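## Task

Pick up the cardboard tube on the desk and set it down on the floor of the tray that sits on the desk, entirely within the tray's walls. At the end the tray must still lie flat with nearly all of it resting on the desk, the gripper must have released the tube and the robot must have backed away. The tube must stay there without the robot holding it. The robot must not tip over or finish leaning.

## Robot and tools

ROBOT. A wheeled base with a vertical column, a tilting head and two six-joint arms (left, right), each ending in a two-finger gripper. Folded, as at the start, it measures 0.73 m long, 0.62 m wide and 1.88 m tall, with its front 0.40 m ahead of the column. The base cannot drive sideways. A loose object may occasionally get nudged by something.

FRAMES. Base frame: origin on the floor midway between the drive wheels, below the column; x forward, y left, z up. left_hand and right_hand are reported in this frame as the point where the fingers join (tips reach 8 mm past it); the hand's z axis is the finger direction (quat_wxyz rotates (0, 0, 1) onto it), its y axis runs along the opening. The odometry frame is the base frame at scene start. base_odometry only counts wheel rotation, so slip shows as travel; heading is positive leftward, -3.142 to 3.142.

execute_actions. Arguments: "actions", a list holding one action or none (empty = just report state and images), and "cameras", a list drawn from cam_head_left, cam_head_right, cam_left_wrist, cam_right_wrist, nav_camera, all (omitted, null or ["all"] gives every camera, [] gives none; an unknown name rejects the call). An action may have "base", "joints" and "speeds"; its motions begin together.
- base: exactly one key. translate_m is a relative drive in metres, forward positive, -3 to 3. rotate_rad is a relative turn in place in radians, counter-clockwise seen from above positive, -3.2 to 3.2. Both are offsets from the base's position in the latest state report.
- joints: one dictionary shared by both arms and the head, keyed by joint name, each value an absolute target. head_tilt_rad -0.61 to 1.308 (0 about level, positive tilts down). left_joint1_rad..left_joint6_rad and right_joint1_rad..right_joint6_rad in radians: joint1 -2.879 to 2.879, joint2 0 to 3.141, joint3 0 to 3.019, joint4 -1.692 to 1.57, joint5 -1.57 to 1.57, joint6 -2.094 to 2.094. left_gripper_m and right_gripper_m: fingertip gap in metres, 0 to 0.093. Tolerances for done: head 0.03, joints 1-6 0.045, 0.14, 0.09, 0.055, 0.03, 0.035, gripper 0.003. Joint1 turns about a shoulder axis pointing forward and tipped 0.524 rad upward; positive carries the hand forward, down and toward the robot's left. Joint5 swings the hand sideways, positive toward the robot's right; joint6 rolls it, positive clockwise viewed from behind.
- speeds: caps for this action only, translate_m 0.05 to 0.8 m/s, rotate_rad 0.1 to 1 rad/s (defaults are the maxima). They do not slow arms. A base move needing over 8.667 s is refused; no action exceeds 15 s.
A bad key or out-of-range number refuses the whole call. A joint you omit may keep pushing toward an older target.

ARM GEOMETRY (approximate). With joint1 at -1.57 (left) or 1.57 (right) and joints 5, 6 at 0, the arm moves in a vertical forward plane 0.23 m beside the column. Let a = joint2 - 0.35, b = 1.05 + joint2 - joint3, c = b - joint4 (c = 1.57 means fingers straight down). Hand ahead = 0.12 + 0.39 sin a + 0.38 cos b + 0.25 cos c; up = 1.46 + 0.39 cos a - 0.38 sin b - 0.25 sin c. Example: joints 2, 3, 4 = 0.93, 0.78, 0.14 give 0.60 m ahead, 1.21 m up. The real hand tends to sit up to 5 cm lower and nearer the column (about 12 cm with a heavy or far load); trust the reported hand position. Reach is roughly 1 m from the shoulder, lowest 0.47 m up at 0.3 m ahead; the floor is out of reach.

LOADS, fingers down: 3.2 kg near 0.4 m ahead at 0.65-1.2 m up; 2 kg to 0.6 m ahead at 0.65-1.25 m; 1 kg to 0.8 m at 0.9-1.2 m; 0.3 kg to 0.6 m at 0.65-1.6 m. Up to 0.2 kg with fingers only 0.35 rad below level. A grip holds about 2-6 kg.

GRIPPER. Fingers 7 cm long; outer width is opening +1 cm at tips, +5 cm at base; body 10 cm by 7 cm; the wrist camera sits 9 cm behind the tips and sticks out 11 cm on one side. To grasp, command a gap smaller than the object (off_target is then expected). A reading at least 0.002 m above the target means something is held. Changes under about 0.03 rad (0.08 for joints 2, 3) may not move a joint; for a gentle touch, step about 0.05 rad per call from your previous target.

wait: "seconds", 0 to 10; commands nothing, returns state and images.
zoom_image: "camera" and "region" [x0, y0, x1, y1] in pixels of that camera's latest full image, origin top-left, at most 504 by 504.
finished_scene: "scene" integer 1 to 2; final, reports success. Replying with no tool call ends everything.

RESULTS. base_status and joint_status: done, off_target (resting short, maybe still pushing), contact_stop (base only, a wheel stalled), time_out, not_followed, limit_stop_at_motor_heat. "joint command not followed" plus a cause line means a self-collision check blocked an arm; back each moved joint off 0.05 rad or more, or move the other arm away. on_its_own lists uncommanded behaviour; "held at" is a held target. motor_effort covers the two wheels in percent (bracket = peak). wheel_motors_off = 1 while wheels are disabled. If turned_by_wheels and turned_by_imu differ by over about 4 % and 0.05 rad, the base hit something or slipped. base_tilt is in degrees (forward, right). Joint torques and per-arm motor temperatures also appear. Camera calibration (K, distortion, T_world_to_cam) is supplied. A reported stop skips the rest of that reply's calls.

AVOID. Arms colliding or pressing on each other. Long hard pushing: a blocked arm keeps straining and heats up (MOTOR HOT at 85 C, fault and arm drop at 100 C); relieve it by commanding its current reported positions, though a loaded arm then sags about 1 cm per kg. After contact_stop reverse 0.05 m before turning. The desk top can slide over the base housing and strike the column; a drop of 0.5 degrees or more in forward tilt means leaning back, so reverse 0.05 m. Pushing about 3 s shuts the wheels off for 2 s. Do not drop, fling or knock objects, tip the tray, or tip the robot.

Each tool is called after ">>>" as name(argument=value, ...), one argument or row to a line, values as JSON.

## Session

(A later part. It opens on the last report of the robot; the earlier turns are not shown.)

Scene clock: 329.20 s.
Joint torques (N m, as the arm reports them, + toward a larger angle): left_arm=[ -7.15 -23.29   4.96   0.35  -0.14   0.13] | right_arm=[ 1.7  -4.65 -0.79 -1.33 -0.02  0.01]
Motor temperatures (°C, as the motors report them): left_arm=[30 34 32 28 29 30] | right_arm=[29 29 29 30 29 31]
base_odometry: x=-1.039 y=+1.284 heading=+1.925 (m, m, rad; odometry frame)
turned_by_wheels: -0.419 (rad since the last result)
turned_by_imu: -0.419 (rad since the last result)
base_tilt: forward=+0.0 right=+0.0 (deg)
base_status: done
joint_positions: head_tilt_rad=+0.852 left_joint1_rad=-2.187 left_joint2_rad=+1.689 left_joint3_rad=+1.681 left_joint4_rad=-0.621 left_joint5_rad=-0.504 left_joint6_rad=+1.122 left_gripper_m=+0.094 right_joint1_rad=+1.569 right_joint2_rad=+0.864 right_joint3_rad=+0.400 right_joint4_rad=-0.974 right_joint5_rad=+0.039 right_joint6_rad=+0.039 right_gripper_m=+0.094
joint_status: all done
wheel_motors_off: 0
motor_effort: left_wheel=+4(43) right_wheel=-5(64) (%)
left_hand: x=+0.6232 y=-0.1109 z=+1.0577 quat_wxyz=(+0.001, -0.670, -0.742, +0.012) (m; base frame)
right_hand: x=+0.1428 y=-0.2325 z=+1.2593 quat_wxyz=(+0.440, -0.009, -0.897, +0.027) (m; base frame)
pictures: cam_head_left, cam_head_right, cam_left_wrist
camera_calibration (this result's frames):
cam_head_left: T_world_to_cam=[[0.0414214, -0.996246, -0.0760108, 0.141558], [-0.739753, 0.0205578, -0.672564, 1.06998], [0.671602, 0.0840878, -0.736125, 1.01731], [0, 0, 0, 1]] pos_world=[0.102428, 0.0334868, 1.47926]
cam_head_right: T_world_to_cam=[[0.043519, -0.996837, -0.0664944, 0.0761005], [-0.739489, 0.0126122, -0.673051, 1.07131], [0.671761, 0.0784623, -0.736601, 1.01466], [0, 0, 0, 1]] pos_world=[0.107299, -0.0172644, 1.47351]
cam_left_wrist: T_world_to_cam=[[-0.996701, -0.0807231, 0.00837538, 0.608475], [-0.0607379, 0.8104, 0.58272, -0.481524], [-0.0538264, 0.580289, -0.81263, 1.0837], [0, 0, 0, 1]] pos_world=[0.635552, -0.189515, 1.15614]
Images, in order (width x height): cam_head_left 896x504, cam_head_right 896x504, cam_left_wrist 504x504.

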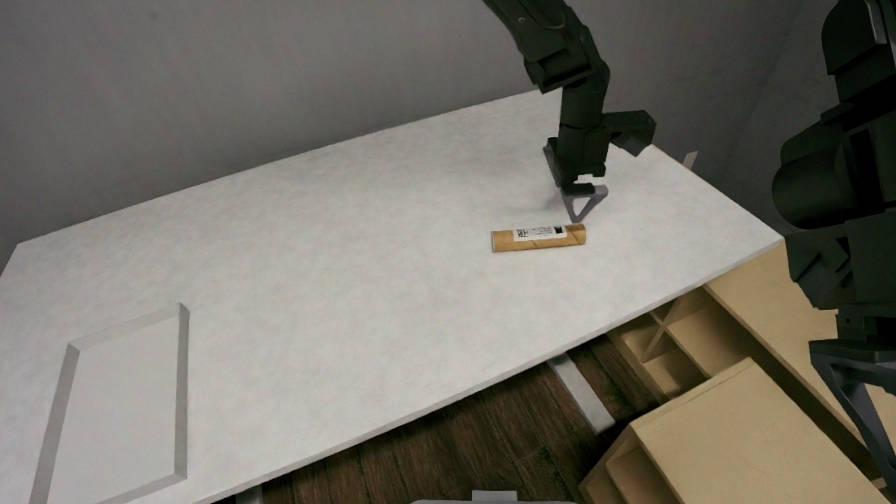

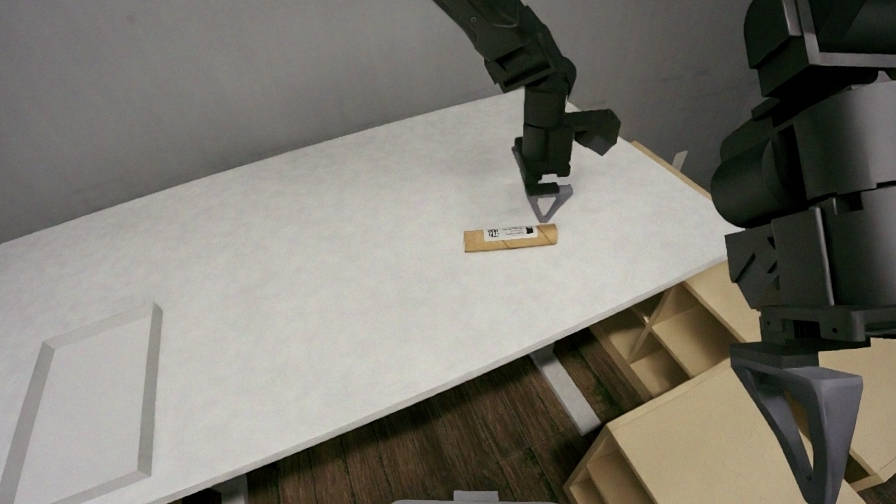

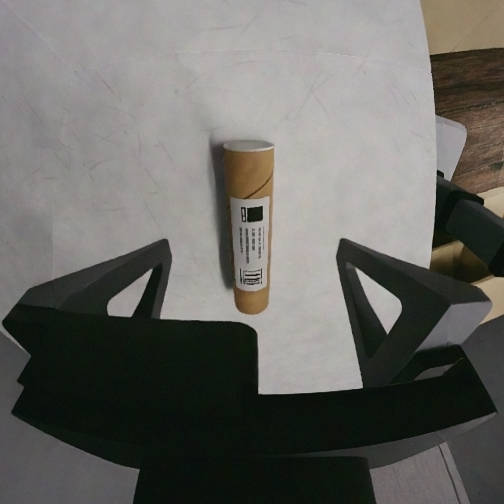

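>>> zoom_image(
  camera="cam_left_wrist",
  region=[150, 120, 360, 330],
)

Region (150, 120, 360, 330) of cam_left_wrist's 504x504 image, scaled by 2.400, with more detail than that image has.

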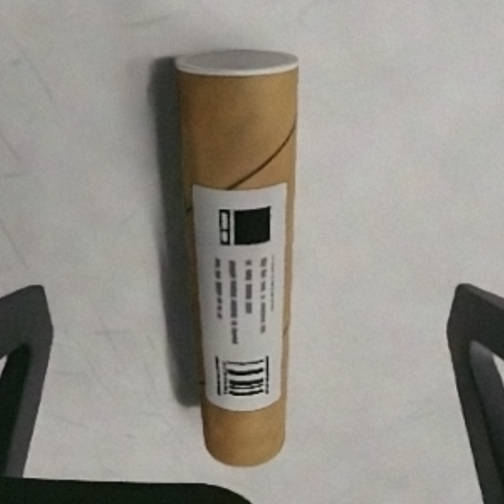

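>>> zoom_image(
  camera="cam_head_left",
  region=[470, 130, 640, 280],
)

Region (470, 130, 640, 280) of cam_head_left's 896x504 image, scaled by 2.965, with more detail than that image has; it fills the top 445 rows of this view, and the rest is white.

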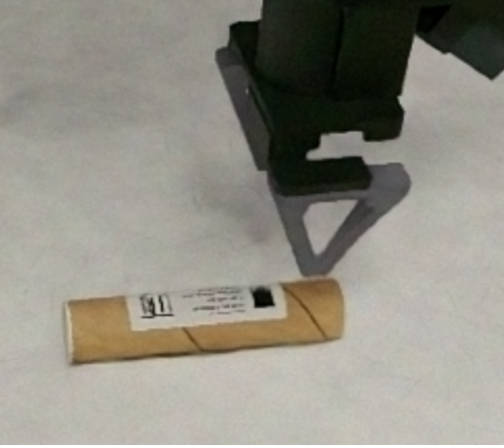

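>>> execute_actions(
  actions=[
    {"joints": {"left_joint1_rad": -2.04, "left_joint2_rad": 1.775, "left_joint3_rad": 1.69, "left_joint4_rad": -0.43, "left_joint5_rad": -0.412, "left_joint6_rad": 1.235}},
  ],
  cameras=["cam_head_left", "cam_head_right", "cam_left_wrist"],
)

Scene clock: 422.50 s.
Joint torques (N m, as the arm reports them, + toward a larger angle): left_arm=[ -8.28 -22.54   4.39   0.95   0.14   0.14] | right_arm=[ 1.39 -4.99 -0.82 -1.33 -0.03  0.02]
Motor temperatures (°C, as the motors report them): left_arm=[31 35 31 28 29 30] | right_arm=[29 29 29 30 29 31]
base_odometry: x=-1.039 y=+1.284 heading=+1.925 (m, m, rad; odometry frame)
turned_by_wheels: +0.000 (rad since the last result)
turned_by_imu: -0.001 (rad since the last result)
base_tilt: forward=+0.0 right=+0.0 (deg)
base_status: not commanded
joint_positions: head_tilt_rad=+0.852 left_joint1_rad=-2.026 left_joint2_rad=+1.780 left_joint3_rad=+1.681 left_joint4_rad=-0.443 left_joint5_rad=-0.415 left_joint6_rad=+1.227 left_gripper_m=+0.094 right_joint1_rad=+1.569 right_joint2_rad=+0.864 right_joint3_rad=+0.400 right_joint4_rad=-0.974 right_joint5_rad=+0.039 right_joint6_rad=+0.039 right_gripper_m=+0.094
joint_status: all done
wheel_motors_off: 0
motor_effort: left_wheel=+5(6) right_wheel=-8(8) (%)
left_hand: x=+0.6354 y=-0.0407 z=+0.9691 quat_wxyz=(-0.006, -0.665, -0.747, -0.017) (m; base frame)
right_hand: x=+0.1428 y=-0.2325 z=+1.2593 quat_wxyz=(+0.440, -0.009, -0.897, +0.027) (m; base frame)
pictures: cam_head_left, cam_head_right, cam_left_wrist
camera_calibration (this result's frames):
cam_head_left: T_world_to_cam=[[0.0414214, -0.996246, -0.0760108, 0.141558], [-0.739753, 0.0205578, -0.672564, 1.06998], [0.671602, 0.0840878, -0.736125, 1.01731], [0, 0, 0, 1]] pos_world=[0.102428, 0.0334868, 1.47926]
cam_head_right: T_world_to_cam=[[0.0435189, -0.996837, -0.0664944, 0.0761005], [-0.739489, 0.0126122, -0.673051, 1.07131], [0.671761, 0.0784623, -0.736601, 1.01466], [0, 0, 0, 1]] pos_world=[0.107299, -0.0172644, 1.47351]
cam_left_wrist: T_world_to_cam=[[-0.994622, -0.0939577, -0.0435881, 0.675483], [-0.101116, 0.789652, 0.605166, -0.482936], [-0.0224406, 0.606318, -0.794906, 0.935562], [0, 0, 0, 1]] pos_world=[0.644012, -0.12243, 1.06538]
Images, in order (width x height): cam_head_left 896x504, cam_head_right 896x504, cam_left_wrist 504x504.

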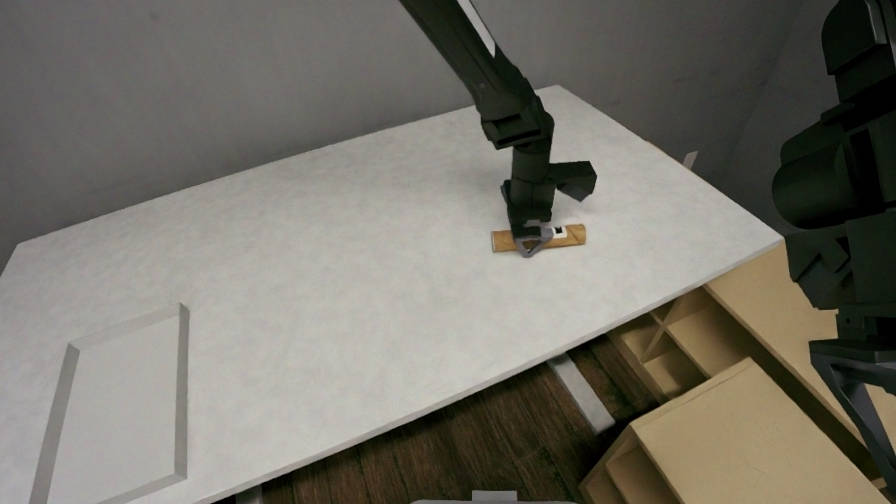

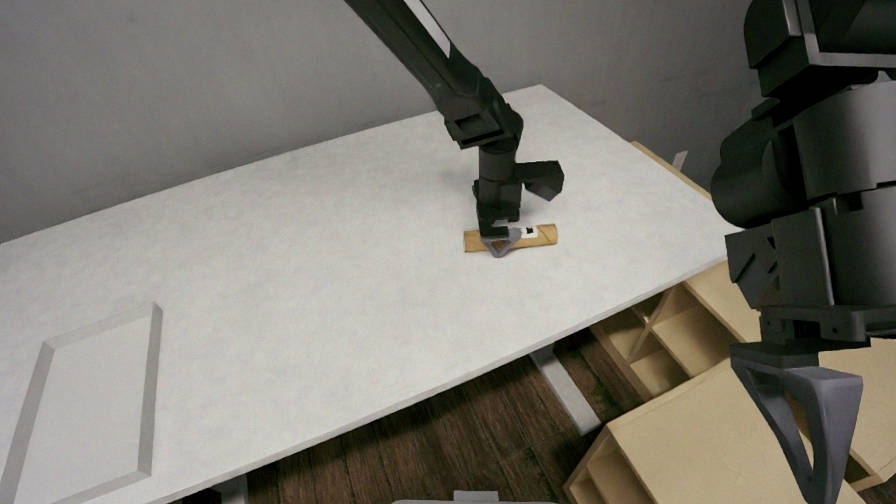

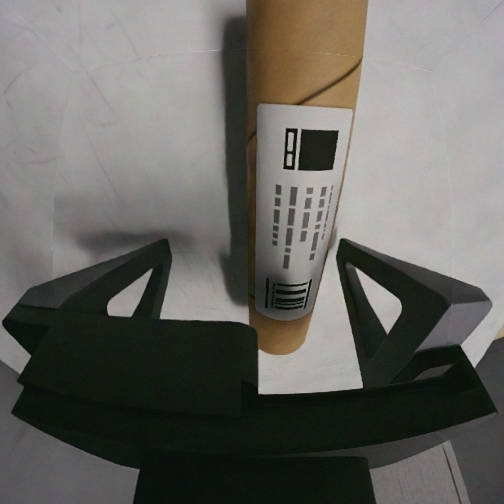

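>>> execute_actions(
  actions=[
    {"joints": {"left_gripper_m": 0.02}},
  ],
  cameras=["cam_head_left", "cam_left_wrist"],
)

Scene clock: 441.73 s.
Joint torques (N m, as the arm reports them, + toward a larger angle): left_arm=[ -8.35 -22.29   4.43   0.82   0.13   0.13] | right_arm=[ 1.6  -4.71 -0.87 -1.42 -0.03  0.01]
Motor temperatures (°C, as the motors report them): left_arm=[31 36 31 28 29 30] | right_arm=[29 29 29 30 29 31]
base_odometry: x=-1.039 y=+1.284 heading=+1.925 (m, m, rad; odometry frame)
turned_by_wheels: +0.000 (rad since the last result)
turned_by_imu: -0.001 (rad since the last result)
base_tilt: forward=+0.0 right=+0.0 (deg)
base_status: not commanded
joint_positions: head_tilt_rad=+0.852 left_joint1_rad=-2.026 left_joint2_rad=+1.780 left_joint3_rad=+1.681 left_joint4_rad=-0.443 left_joint5_rad=-0.415 left_joint6_rad=+1.227 left_gripper_m=+0.036 right_joint1_rad=+1.569 right_joint2_rad=+0.864 right_joint3_rad=+0.400 right_joint4_rad=-0.974 right_joint5_rad=+0.039 right_joint6_rad=+0.039 right_gripper_m=+0.094
joint_status: left_gripper_m off_target (ended at +0.036, target +0.020)
wheel_motors_off: 0
motor_effort: left_wheel=+7(6) right_wheel=-9(7) (%)
left_hand: x=+0.6354 y=-0.0407 z=+0.9691 quat_wxyz=(-0.006, -0.665, -0.747, -0.017) (m; base frame)
right_hand: x=+0.1428 y=-0.2325 z=+1.2593 quat_wxyz=(+0.440, -0.009, -0.897, +0.027) (m; base frame)
pictures: cam_head_left, cam_left_wrist
camera_calibration (this result's frames):
cam_head_left: T_world_to_cam=[[0.0414214, -0.996246, -0.0760108, 0.141558], [-0.739753, 0.0205578, -0.672564, 1.06998], [0.671602, 0.0840878, -0.736125, 1.01731], [0, 0, 0, 1]] pos_world=[0.102428, 0.0334868, 1.47926]
cam_left_wrist: T_world_to_cam=[[-0.994622, -0.0939577, -0.0435881, 0.675483], [-0.101116, 0.789652, 0.605166, -0.482936], [-0.0224406, 0.606318, -0.794906, 0.935562], [0, 0, 0, 1]] pos_world=[0.644012, -0.12243, 1.06538]
Images, in order (width x height): cam_head_left 896x504, cam_left_wrist 504x504.

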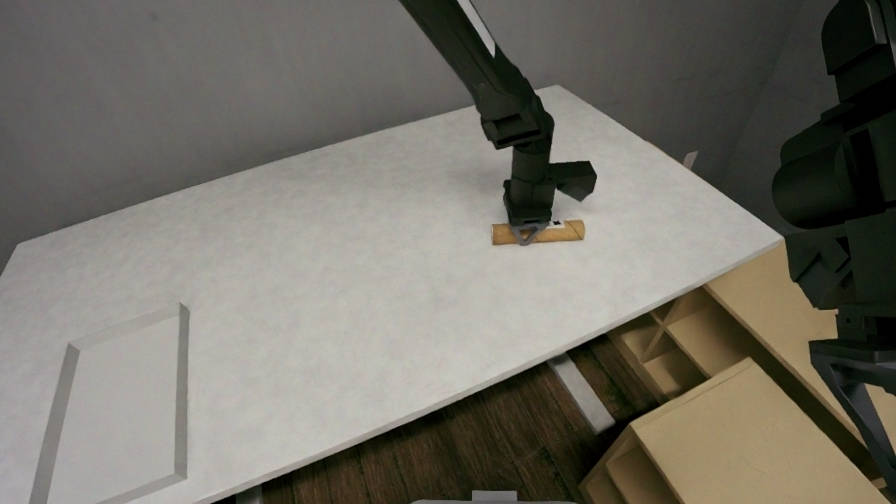

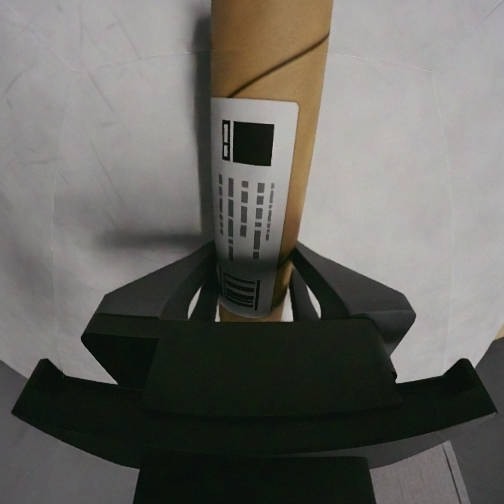

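>>> execute_actions(
  actions=[
    {"joints": {"left_joint2_rad": 1.55}},
  ],
  cameras=["cam_head_left", "cam_left_wrist"],
)

Scene clock: 504.93 s.
Joint torques (N m, as the arm reports them, + toward a larger angle): left_arm=[ -7.17 -23.33   5.75   1.06   0.16   0.11] | right_arm=[ 1.61 -4.34 -1.03 -1.39 -0.01  0.03]
Motor temperatures (°C, as the motors report them): left_arm=[32 37 31 28 29 30] | right_arm=[29 29 29 30 29 31]
base_odometry: x=-1.039 y=+1.284 heading=+1.925 (m, m, rad; odometry frame)
turned_by_wheels: +0.000 (rad since the last result)
turned_by_imu: -0.002 (rad since the last result)
base_tilt: forward=+0.0 right=+0.0 (deg)
base_status: not commanded
joint_positions: head_tilt_rad=+0.852 left_joint1_rad=-2.026 left_joint2_rad=+1.543 left_joint3_rad=+1.690 left_joint4_rad=-0.436 left_joint5_rad=-0.415 left_joint6_rad=+1.227 left_gripper_m=+0.036 right_joint1_rad=+1.569 right_joint2_rad=+0.864 right_joint3_rad=+0.400 right_joint4_rad=-0.974 right_joint5_rad=+0.039 right_joint6_rad=+0.039 right_gripper_m=+0.094
joint_status: all done
wheel_motors_off: 0
motor_effort: left_wheel=+4(7) right_wheel=-9(9) (%)
left_hand: x=+0.7537 y=-0.0115 z=+1.1062 quat_wxyz=(-0.108, -0.622, -0.772, -0.072) (m; base frame)
right_hand: x=+0.1428 y=-0.2325 z=+1.2593 quat_wxyz=(+0.440, -0.009, -0.897, +0.027) (m; base frame)
pictures: cam_head_left, cam_left_wrist
camera_calibration (this result's frames):
cam_head_left: T_world_to_cam=[[0.0414214, -0.996246, -0.0760108, 0.141558], [-0.739753, 0.0205578, -0.672564, 1.06998], [0.671602, 0.0840878, -0.736125, 1.01731], [0, 0, 0, 1]] pos_world=[0.102428, 0.0334868, 1.47926]
cam_left_wrist: T_world_to_cam=[[-0.946304, -0.195933, -0.257136, 1.00051], [-0.305657, 0.801293, 0.514298, -0.322171], [0.105273, 0.565278, -0.818156, 0.958518], [0, 0, 0, 1]] pos_world=[0.747409, -0.0876423, 1.20718]
Images, in order (width x height): cam_head_left 896x504, cam_left_wrist 504x504.

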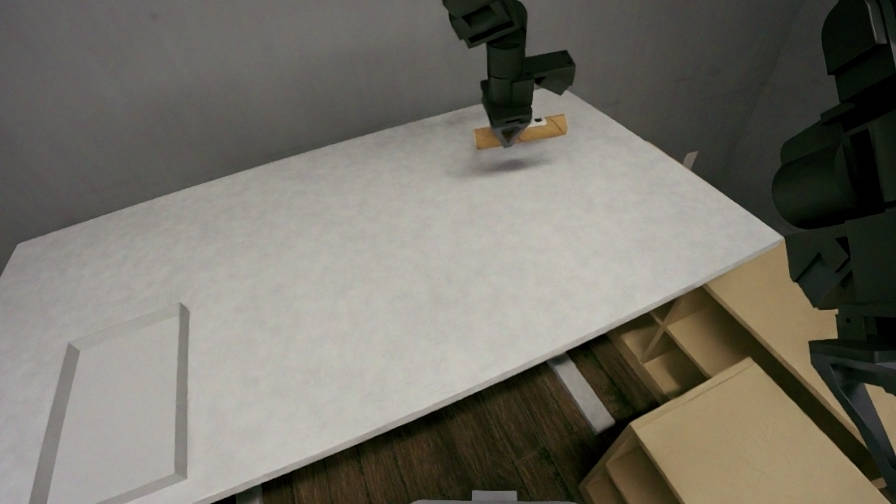

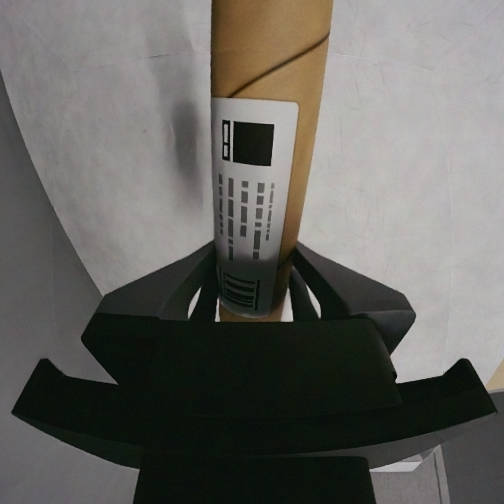

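>>> execute_actions(
  actions=[
    {"base": {"rotate_rad": 0.79}, "joints": {"left_joint1_rad": -1.585, "left_joint2_rad": 1.375, "left_joint3_rad": 1.27, "left_joint4_rad": -0.41, "left_joint5_rad": 0.0, "left_joint6_rad": 0.28}},
  ],
  cameras=["cam_head_left", "cam_head_right", "cam_left_wrist"],
)

Scene clock: 513.60 s.
Joint torques (N m, as the arm reports them, + toward a larger angle): left_arm=[ -1.34 -20.32   4.09   0.73   0.11  -0.06] | right_arm=[ 1.8  -4.55 -0.96 -1.3  -0.03 -0.02]
Motor temperatures (°C, as the motors report them): left_arm=[32 37 31 28 29 30] | right_arm=[29 29 29 30 29 31]
base_odometry: x=-1.039 y=+1.284 heading=+2.713 (m, m, rad; odometry frame)
turned_by_wheels: +0.788 (rad since the last result)
turned_by_imu: +0.781 (rad since the last result)
base_tilt: forward=+0.0 right=+0.0 (deg)
base_status: done
joint_positions: head_tilt_rad=+0.852 left_joint1_rad=-1.577 left_joint2_rad=+1.370 left_joint3_rad=+1.264 left_joint4_rad=-0.419 left_joint5_rad=-0.004 left_joint6_rad=+0.287 left_gripper_m=+0.036 right_joint1_rad=+1.569 right_joint2_rad=+0.864 right_joint3_rad=+0.400 right_joint4_rad=-0.974 right_joint5_rad=+0.039 right_joint6_rad=+0.039 right_gripper_m=+0.094
joint_status: all done
wheel_motors_off: 0
motor_effort: left_wheel=-3(41) right_wheel=+3(59) (%)
left_hand: x=+0.6067 y=+0.2214 z=+1.0611 quat_wxyz=(+0.001, -0.145, -0.989, +0.001) (m; base frame)
right_hand: x=+0.1424 y=-0.2325 z=+1.2594 quat_wxyz=(+0.441, -0.009, -0.897, +0.027) (m; base frame)
pictures: cam_head_left, cam_head_right, cam_left_wrist
camera_calibration (this result's frames):
cam_head_left: T_world_to_cam=[[0.0414214, -0.996246, -0.0760108, 0.141558], [-0.739753, 0.0205578, -0.672564, 1.06998], [0.671602, 0.0840878, -0.736125, 1.01731], [0, 0, 0, 1]] pos_world=[0.102428, 0.0334868, 1.47926]
cam_head_right: T_world_to_cam=[[0.0435189, -0.996837, -0.0664944, 0.0761005], [-0.739489, 0.0126122, -0.673051, 1.07131], [0.671761, 0.0784623, -0.736601, 1.01466], [0, 0, 0, 1]] pos_world=[0.107299, -0.0172644, 1.47351]
cam_left_wrist: T_world_to_cam=[[-0.306575, -0.951814, -0.00784159, 0.410168], [-0.766317, 0.241924, 0.595173, -0.213002], [-0.564597, 0.188474, -0.80356, 1.27976], [0, 0, 0, 1]] pos_world=[0.685066, 0.200734, 1.15835]
Images, in order (width x height): cam_head_left 896x504, cam_head_right 896x504, cam_left_wrist 504x504.

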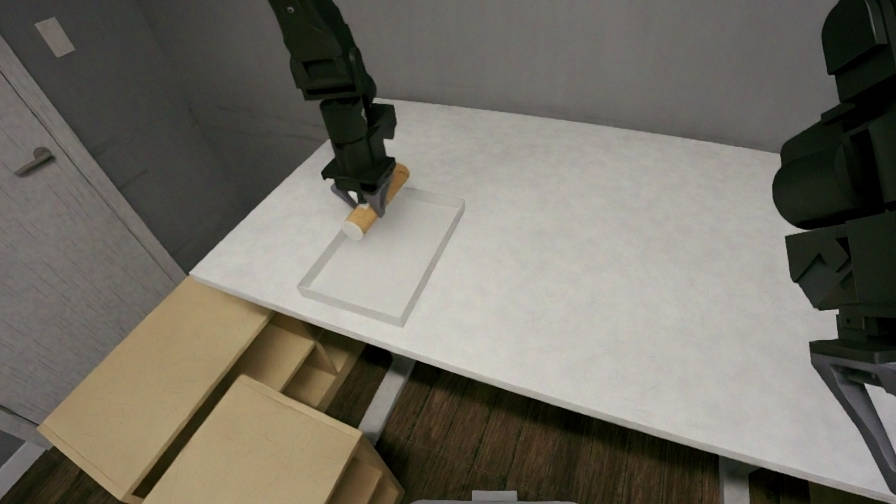

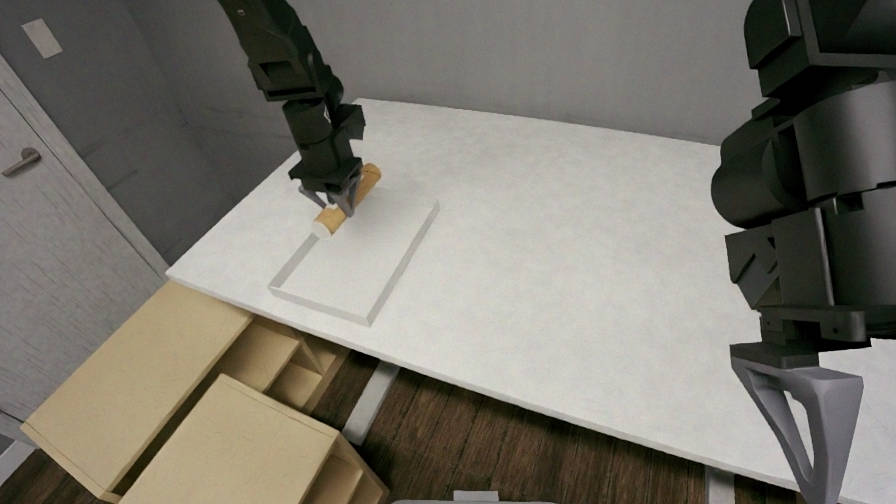

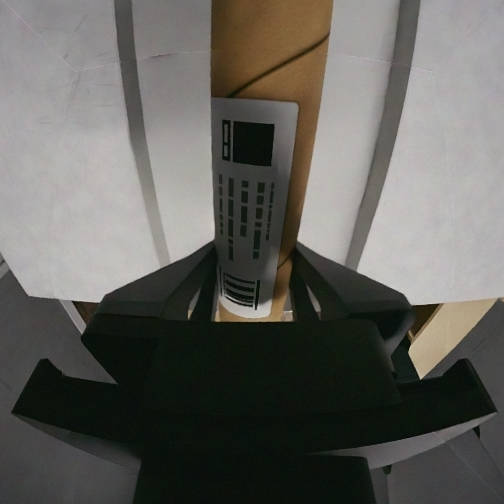

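>>> zoom_image(
  camera="cam_left_wrist",
  region=[80, 0, 440, 340],
)

>>> zoom_image(
  camera="cam_head_left",
  region=[280, 130, 490, 340],
)

Region (80, 0, 440, 340) of cam_left_wrist's 504x504 image, scaled by 1.400, with more detail than that image has.

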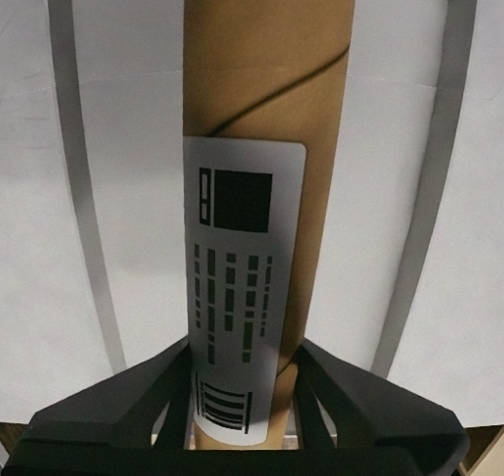

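Region (280, 130, 490, 340) of cam_head_left's 896x504 image, scaled by 2.400, with more detail than that image has.

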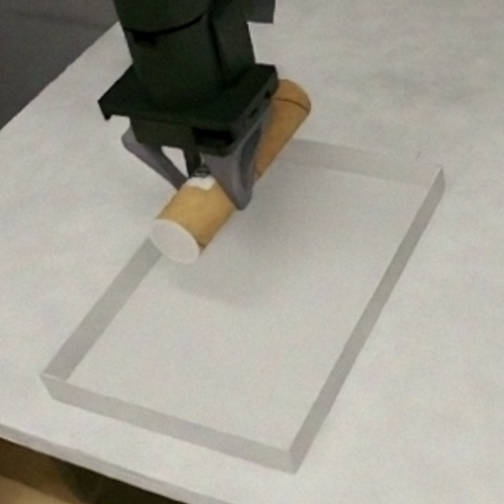

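>>> execute_actions(
  actions=[
    {"joints": {"left_joint2_rad": 1.568, "left_joint3_rad": 1.385, "left_joint4_rad": -0.305}},
  ],
  cameras=["cam_head_left", "cam_head_right", "cam_left_wrist"],
)

Scene clock: 555.07 s.
Joint torques (N m, as the arm reports them, + toward a larger angle): left_arm=[ -1.71 -22.34   3.57   0.54   0.1   -0.06] | right_arm=[ 1.63 -4.69 -0.89 -1.32 -0.01  0.01]
Motor temperatures (°C, as the motors report them): left_arm=[31 37 31 28 29 30] | right_arm=[29 29 29 30 29 31]
base_odometry: x=-1.039 y=+1.284 heading=+2.713 (m, m, rad; odometry frame)
turned_by_wheels: +0.000 (rad since the last result)
turned_by_imu: -0.002 (rad since the last result)
base_tilt: forward=+0.0 right=+0.0 (deg)
base_status: not commanded
joint_positions: head_tilt_rad=+0.852 left_joint1_rad=-1.577 left_joint2_rad=+1.580 left_joint3_rad=+1.377 left_joint4_rad=-0.308 left_joint5_rad=-0.004 left_joint6_rad=+0.287 left_gripper_m=+0.036 right_joint1_rad=+1.569 right_joint2_rad=+0.864 right_joint3_rad=+0.400 right_joint4_rad=-0.974 right_joint5_rad=+0.039 right_joint6_rad=+0.039 right_gripper_m=+0.094
joint_status: all done
wheel_motors_off: 0
motor_effort: left_wheel=-5(8) right_wheel=+4(5) (%)
left_hand: x=+0.6104 y=+0.2209 z=+0.9751 quat_wxyz=(-0.006, -0.145, -0.989, +0.000) (m; base frame)
right_hand: x=+0.1424 y=-0.2325 z=+1.2594 quat_wxyz=(+0.441, -0.009, -0.897, +0.027) (m; base frame)
pictures: cam_head_left, cam_head_right, cam_left_wrist
camera_calibration (this result's frames):
cam_head_left: T_world_to_cam=[[0.0414214, -0.996246, -0.0760108, 0.141558], [-0.739753, 0.0205578, -0.672564, 1.06998], [0.671602, 0.0840878, -0.736125, 1.01731], [0, 0, 0, 1]] pos_world=[0.102428, 0.0334868, 1.47926]
cam_head_right: T_world_to_cam=[[0.0435189, -0.996837, -0.0664944, 0.0761005], [-0.739489, 0.0126122, -0.673051, 1.07131], [0.671761, 0.0784623, -0.736601, 1.01466], [0, 0, 0, 1]] pos_world=[0.107299, -0.0172644, 1.47351]
cam_left_wrist: T_world_to_cam=[[-0.306355, -0.951838, -0.0122415, 0.414344], [-0.774883, 0.241891, 0.583991, -0.142765], [-0.552904, 0.188395, -0.811668, 1.21367], [0, 0, 0, 1]] pos_world=[0.687355, 0.200273, 1.07354]
Images, in order (width x height): cam_head_left 896x504, cam_head_right 896x504, cam_left_wrist 504x504.

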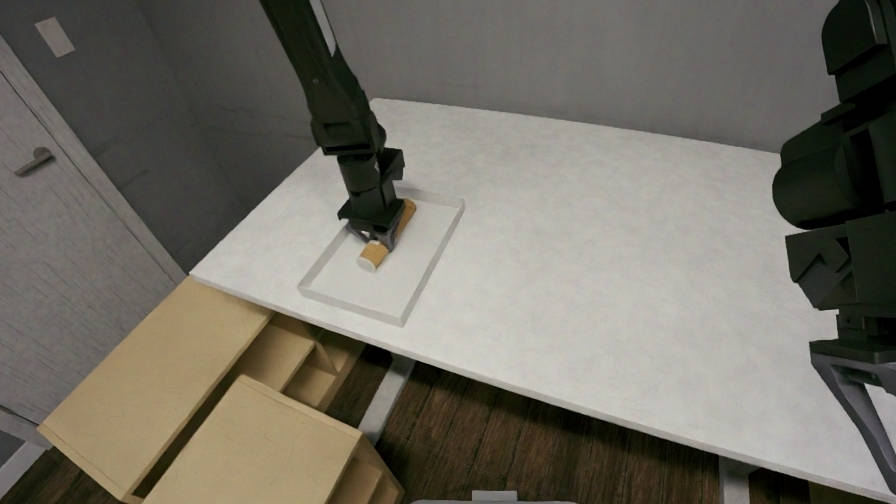

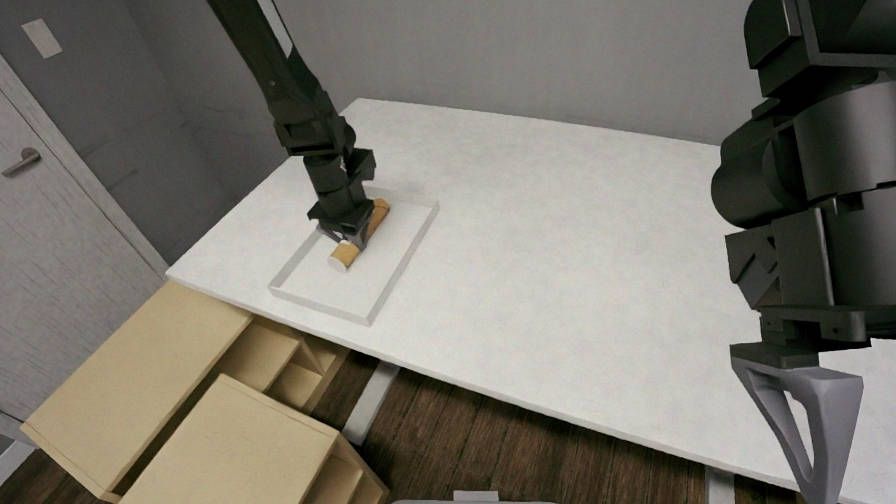

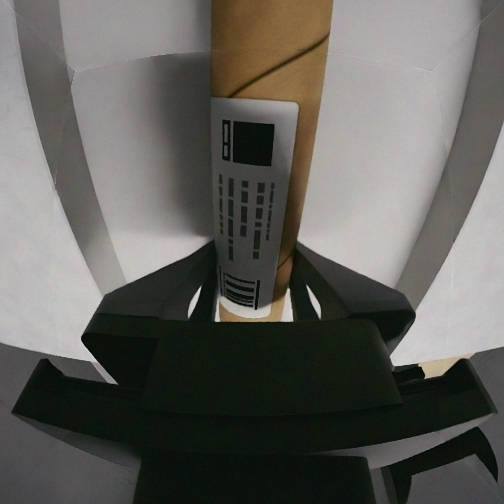

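>>> zoom_image(
  camera="cam_left_wrist",
  region=[0, 100, 252, 260],
)

>>> zoom_image(
  camera="cam_left_wrist",
  region=[252, 100, 504, 260],
)

>>> zoom_image(
  camera="cam_head_left",
  region=[290, 170, 480, 335],
)

Region (0, 100, 252, 260) of cam_left_wrist's 504x504 image, scaled by 2.000, with more detail than that image has; it fills the top 320 rows of this view, and the rest is white.

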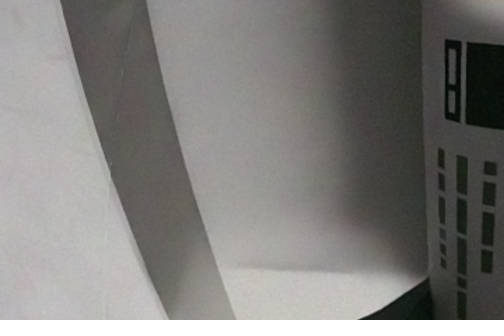

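Region (252, 100, 504, 260) of cam_left_wrist's 504x504 image, scaled by 2.000, with more detail than that image has; it fills the top 320 rows of this view, and the rest is white.

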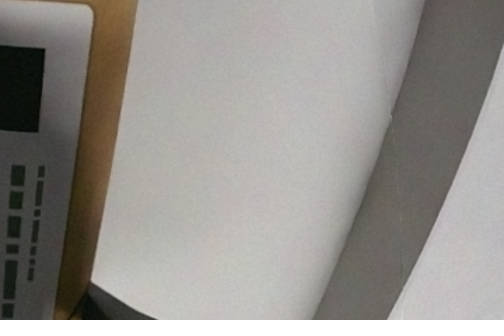

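Region (290, 170, 480, 335) of cam_head_left's 896x504 image, scaled by 2.653, with more detail than that image has; it fills the top 438 rows of this view, and the rest is white.

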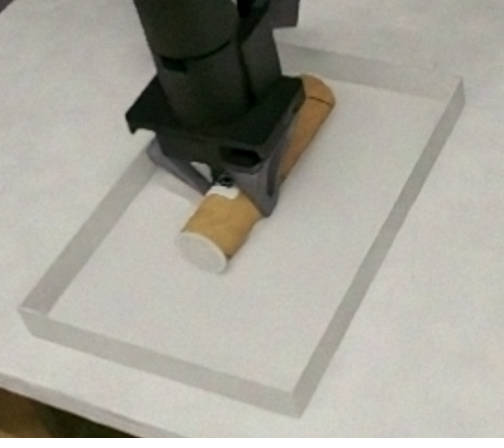

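>>> execute_actions(
  actions=[
    {"joints": {"left_gripper_m": 0.075}},
  ],
  cameras=["cam_head_left", "cam_left_wrist"],
)

Scene clock: 586.40 s.
Joint torques (N m, as the arm reports them, + toward a larger angle): left_arm=[ -1.4  -22.68   3.49   0.48   0.1   -0.05] | right_arm=[ 1.68 -4.89 -0.8  -1.23 -0.03 -0.01]
Motor temperatures (°C, as the motors report them): left_arm=[31 38 31 28 29 30] | right_arm=[29 29 29 30 29 31]
base_odometry: x=-1.039 y=+1.284 heading=+2.713 (m, m, rad; odometry frame)
turned_by_wheels: +0.000 (rad since the last result)
turned_by_imu: -0.001 (rad since the last result)
base_tilt: forward=+0.0 right=+0.0 (deg)
base_status: not commanded
joint_positions: head_tilt_rad=+0.852 left_joint1_rad=-1.577 left_joint2_rad=+1.580 left_joint3_rad=+1.377 left_joint4_rad=-0.308 left_joint5_rad=-0.004 left_joint6_rad=+0.287 left_gripper_m=+0.075 right_joint1_rad=+1.569 right_joint2_rad=+0.864 right_joint3_rad=+0.400 right_joint4_rad=-0.974 right_joint5_rad=+0.039 right_joint6_rad=+0.039 right_gripper_m=+0.094
joint_status: all done
wheel_motors_off: 0
motor_effort: left_wheel=-7(7) right_wheel=+4(5) (%)
left_hand: x=+0.6104 y=+0.2209 z=+0.9751 quat_wxyz=(-0.006, -0.145, -0.989, +0.000) (m; base frame)
right_hand: x=+0.1424 y=-0.2325 z=+1.2594 quat_wxyz=(+0.441, -0.009, -0.897, +0.027) (m; base frame)
pictures: cam_head_left, cam_left_wrist
camera_calibration (this result's frames):
cam_head_left: T_world_to_cam=[[0.0414214, -0.996246, -0.0760108, 0.141558], [-0.739753, 0.0205578, -0.672564, 1.06998], [0.671602, 0.0840878, -0.736125, 1.01731], [0, 0, 0, 1]] pos_world=[0.102428, 0.0334868, 1.47926]
cam_left_wrist: T_world_to_cam=[[-0.306355, -0.951838, -0.0122415, 0.414344], [-0.774883, 0.241891, 0.583991, -0.142765], [-0.552904, 0.188395, -0.811668, 1.21367], [0, 0, 0, 1]] pos_world=[0.687355, 0.200273, 1.07354]
Images, in order (width x height): cam_head_left 896x504, cam_left_wrist 504x504.

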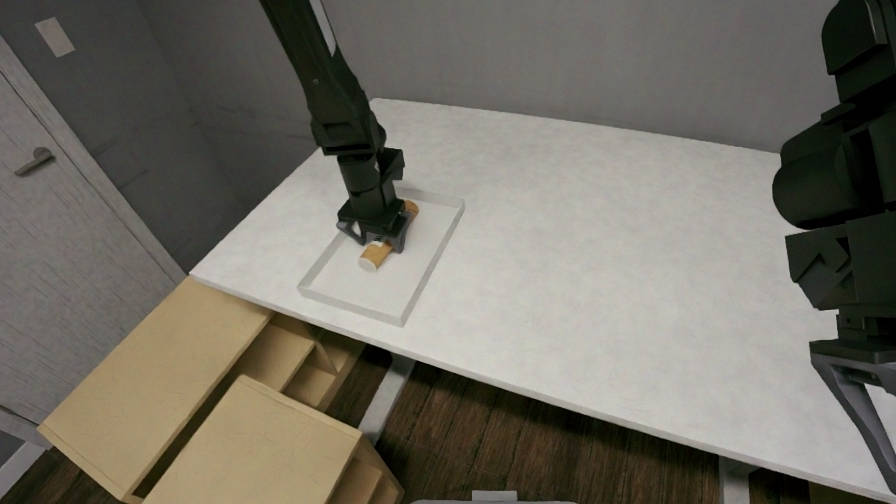

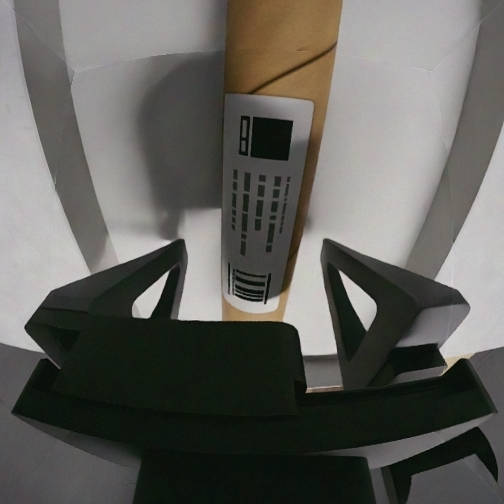

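>>> execute_actions(
  actions=[
    {"joints": {"left_joint2_rad": 0.75, "left_joint3_rad": 0.6}},
  ],
  cameras=["cam_head_left", "cam_head_right", "cam_left_wrist"],
)

Scene clock: 610.70 s.
Joint torques (N m, as the arm reports them, + toward a larger angle): left_arm=[ -1.66 -12.87   3.9    0.66   0.1   -0.07] | right_arm=[ 1.56 -4.63 -0.75 -1.44 -0.02  0.04]
Motor temperatures (°C, as the motors report them): left_arm=[31 38 31 28 29 30] | right_arm=[29 29 29 30 29 31]
base_odometry: x=-1.039 y=+1.284 heading=+2.713 (m, m, rad; odometry frame)
turned_by_wheels: +0.000 (rad since the last result)
turned_by_imu: -0.002 (rad since the last result)
base_tilt: forward=+0.1 right=+0.0 (deg)
base_status: not commanded
joint_positions: head_tilt_rad=+0.852 left_joint1_rad=-1.577 left_joint2_rad=+0.758 left_joint3_rad=+0.593 left_joint4_rad=-0.308 left_joint5_rad=-0.004 left_joint6_rad=+0.287 left_gripper_m=+0.075 right_joint1_rad=+1.569 right_joint2_rad=+0.864 right_joint3_rad=+0.400 right_joint4_rad=-0.974 right_joint5_rad=+0.039 right_joint6_rad=+0.039 right_gripper_m=+0.094
joint_status: all done
wheel_motors_off: 0
motor_effort: left_wheel=-7(8) right_wheel=+5(5) (%)
left_hand: x=+0.4247 y=+0.2227 z=+1.2057 quat_wxyz=(-0.025, -0.145, -0.989, -0.003) (m; base frame)
right_hand: x=+0.1424 y=-0.2325 z=+1.2594 quat_wxyz=(+0.441, -0.009, -0.897, +0.027) (m; base frame)
pictures: cam_head_left, cam_head_right, cam_left_wrist
camera_calibration (this result's frames):
cam_head_left: T_world_to_cam=[[0.0414214, -0.996246, -0.0760108, 0.141558], [-0.739753, 0.0205578, -0.672564, 1.06998], [0.671602, 0.0840878, -0.736125, 1.01731], [0, 0, 0, 1]] pos_world=[0.102428, 0.0334868, 1.47926]
cam_head_right: T_world_to_cam=[[0.0435189, -0.996837, -0.0664944, 0.0761005], [-0.739489, 0.0126122, -0.673051, 1.07131], [0.671761, 0.0784623, -0.736601, 1.01466], [0, 0, 0, 1]] pos_world=[0.107299, -0.0172644, 1.47351]
cam_left_wrist: T_world_to_cam=[[-0.305463, -0.951904, -0.0239157, 0.375685], [-0.796852, 0.241796, 0.55368, -0.375926], [-0.521268, 0.188186, -0.832386, 1.30937], [0, 0, 0, 1]] pos_world=[0.497732, 0.202108, 1.30703]
Images, in order (width x height): cam_head_left 896x504, cam_head_right 896x504, cam_left_wrist 504x504.

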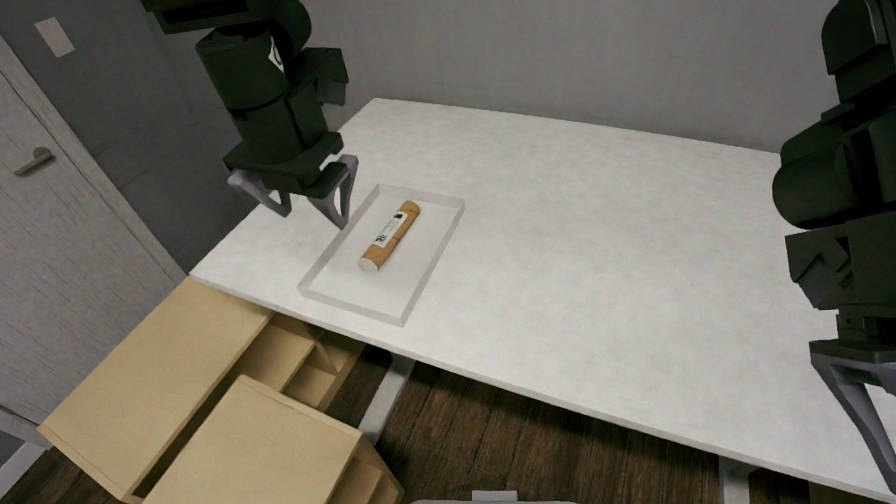

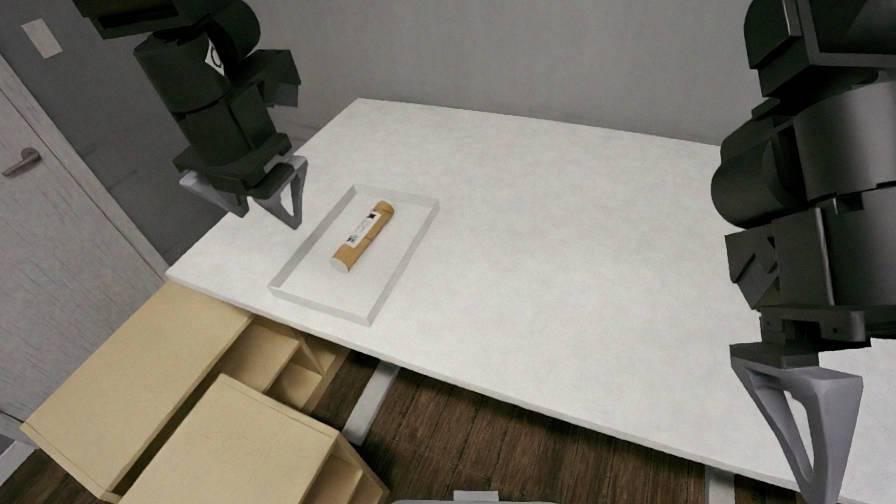

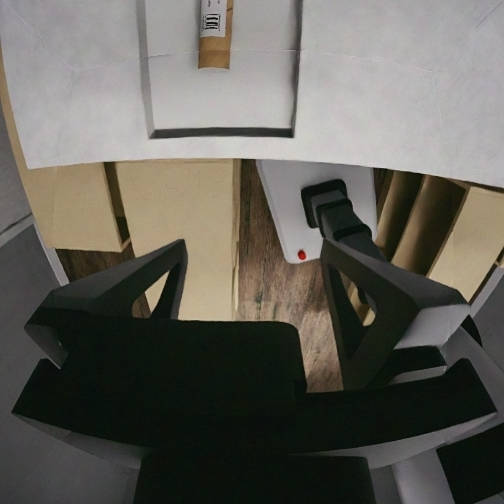

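The tube is lying inside the tray and the hand is well clear of it, so I'm ending scene 1.

>>> finished_scene(
  scene=1,
)

The scene is finished: the task was done.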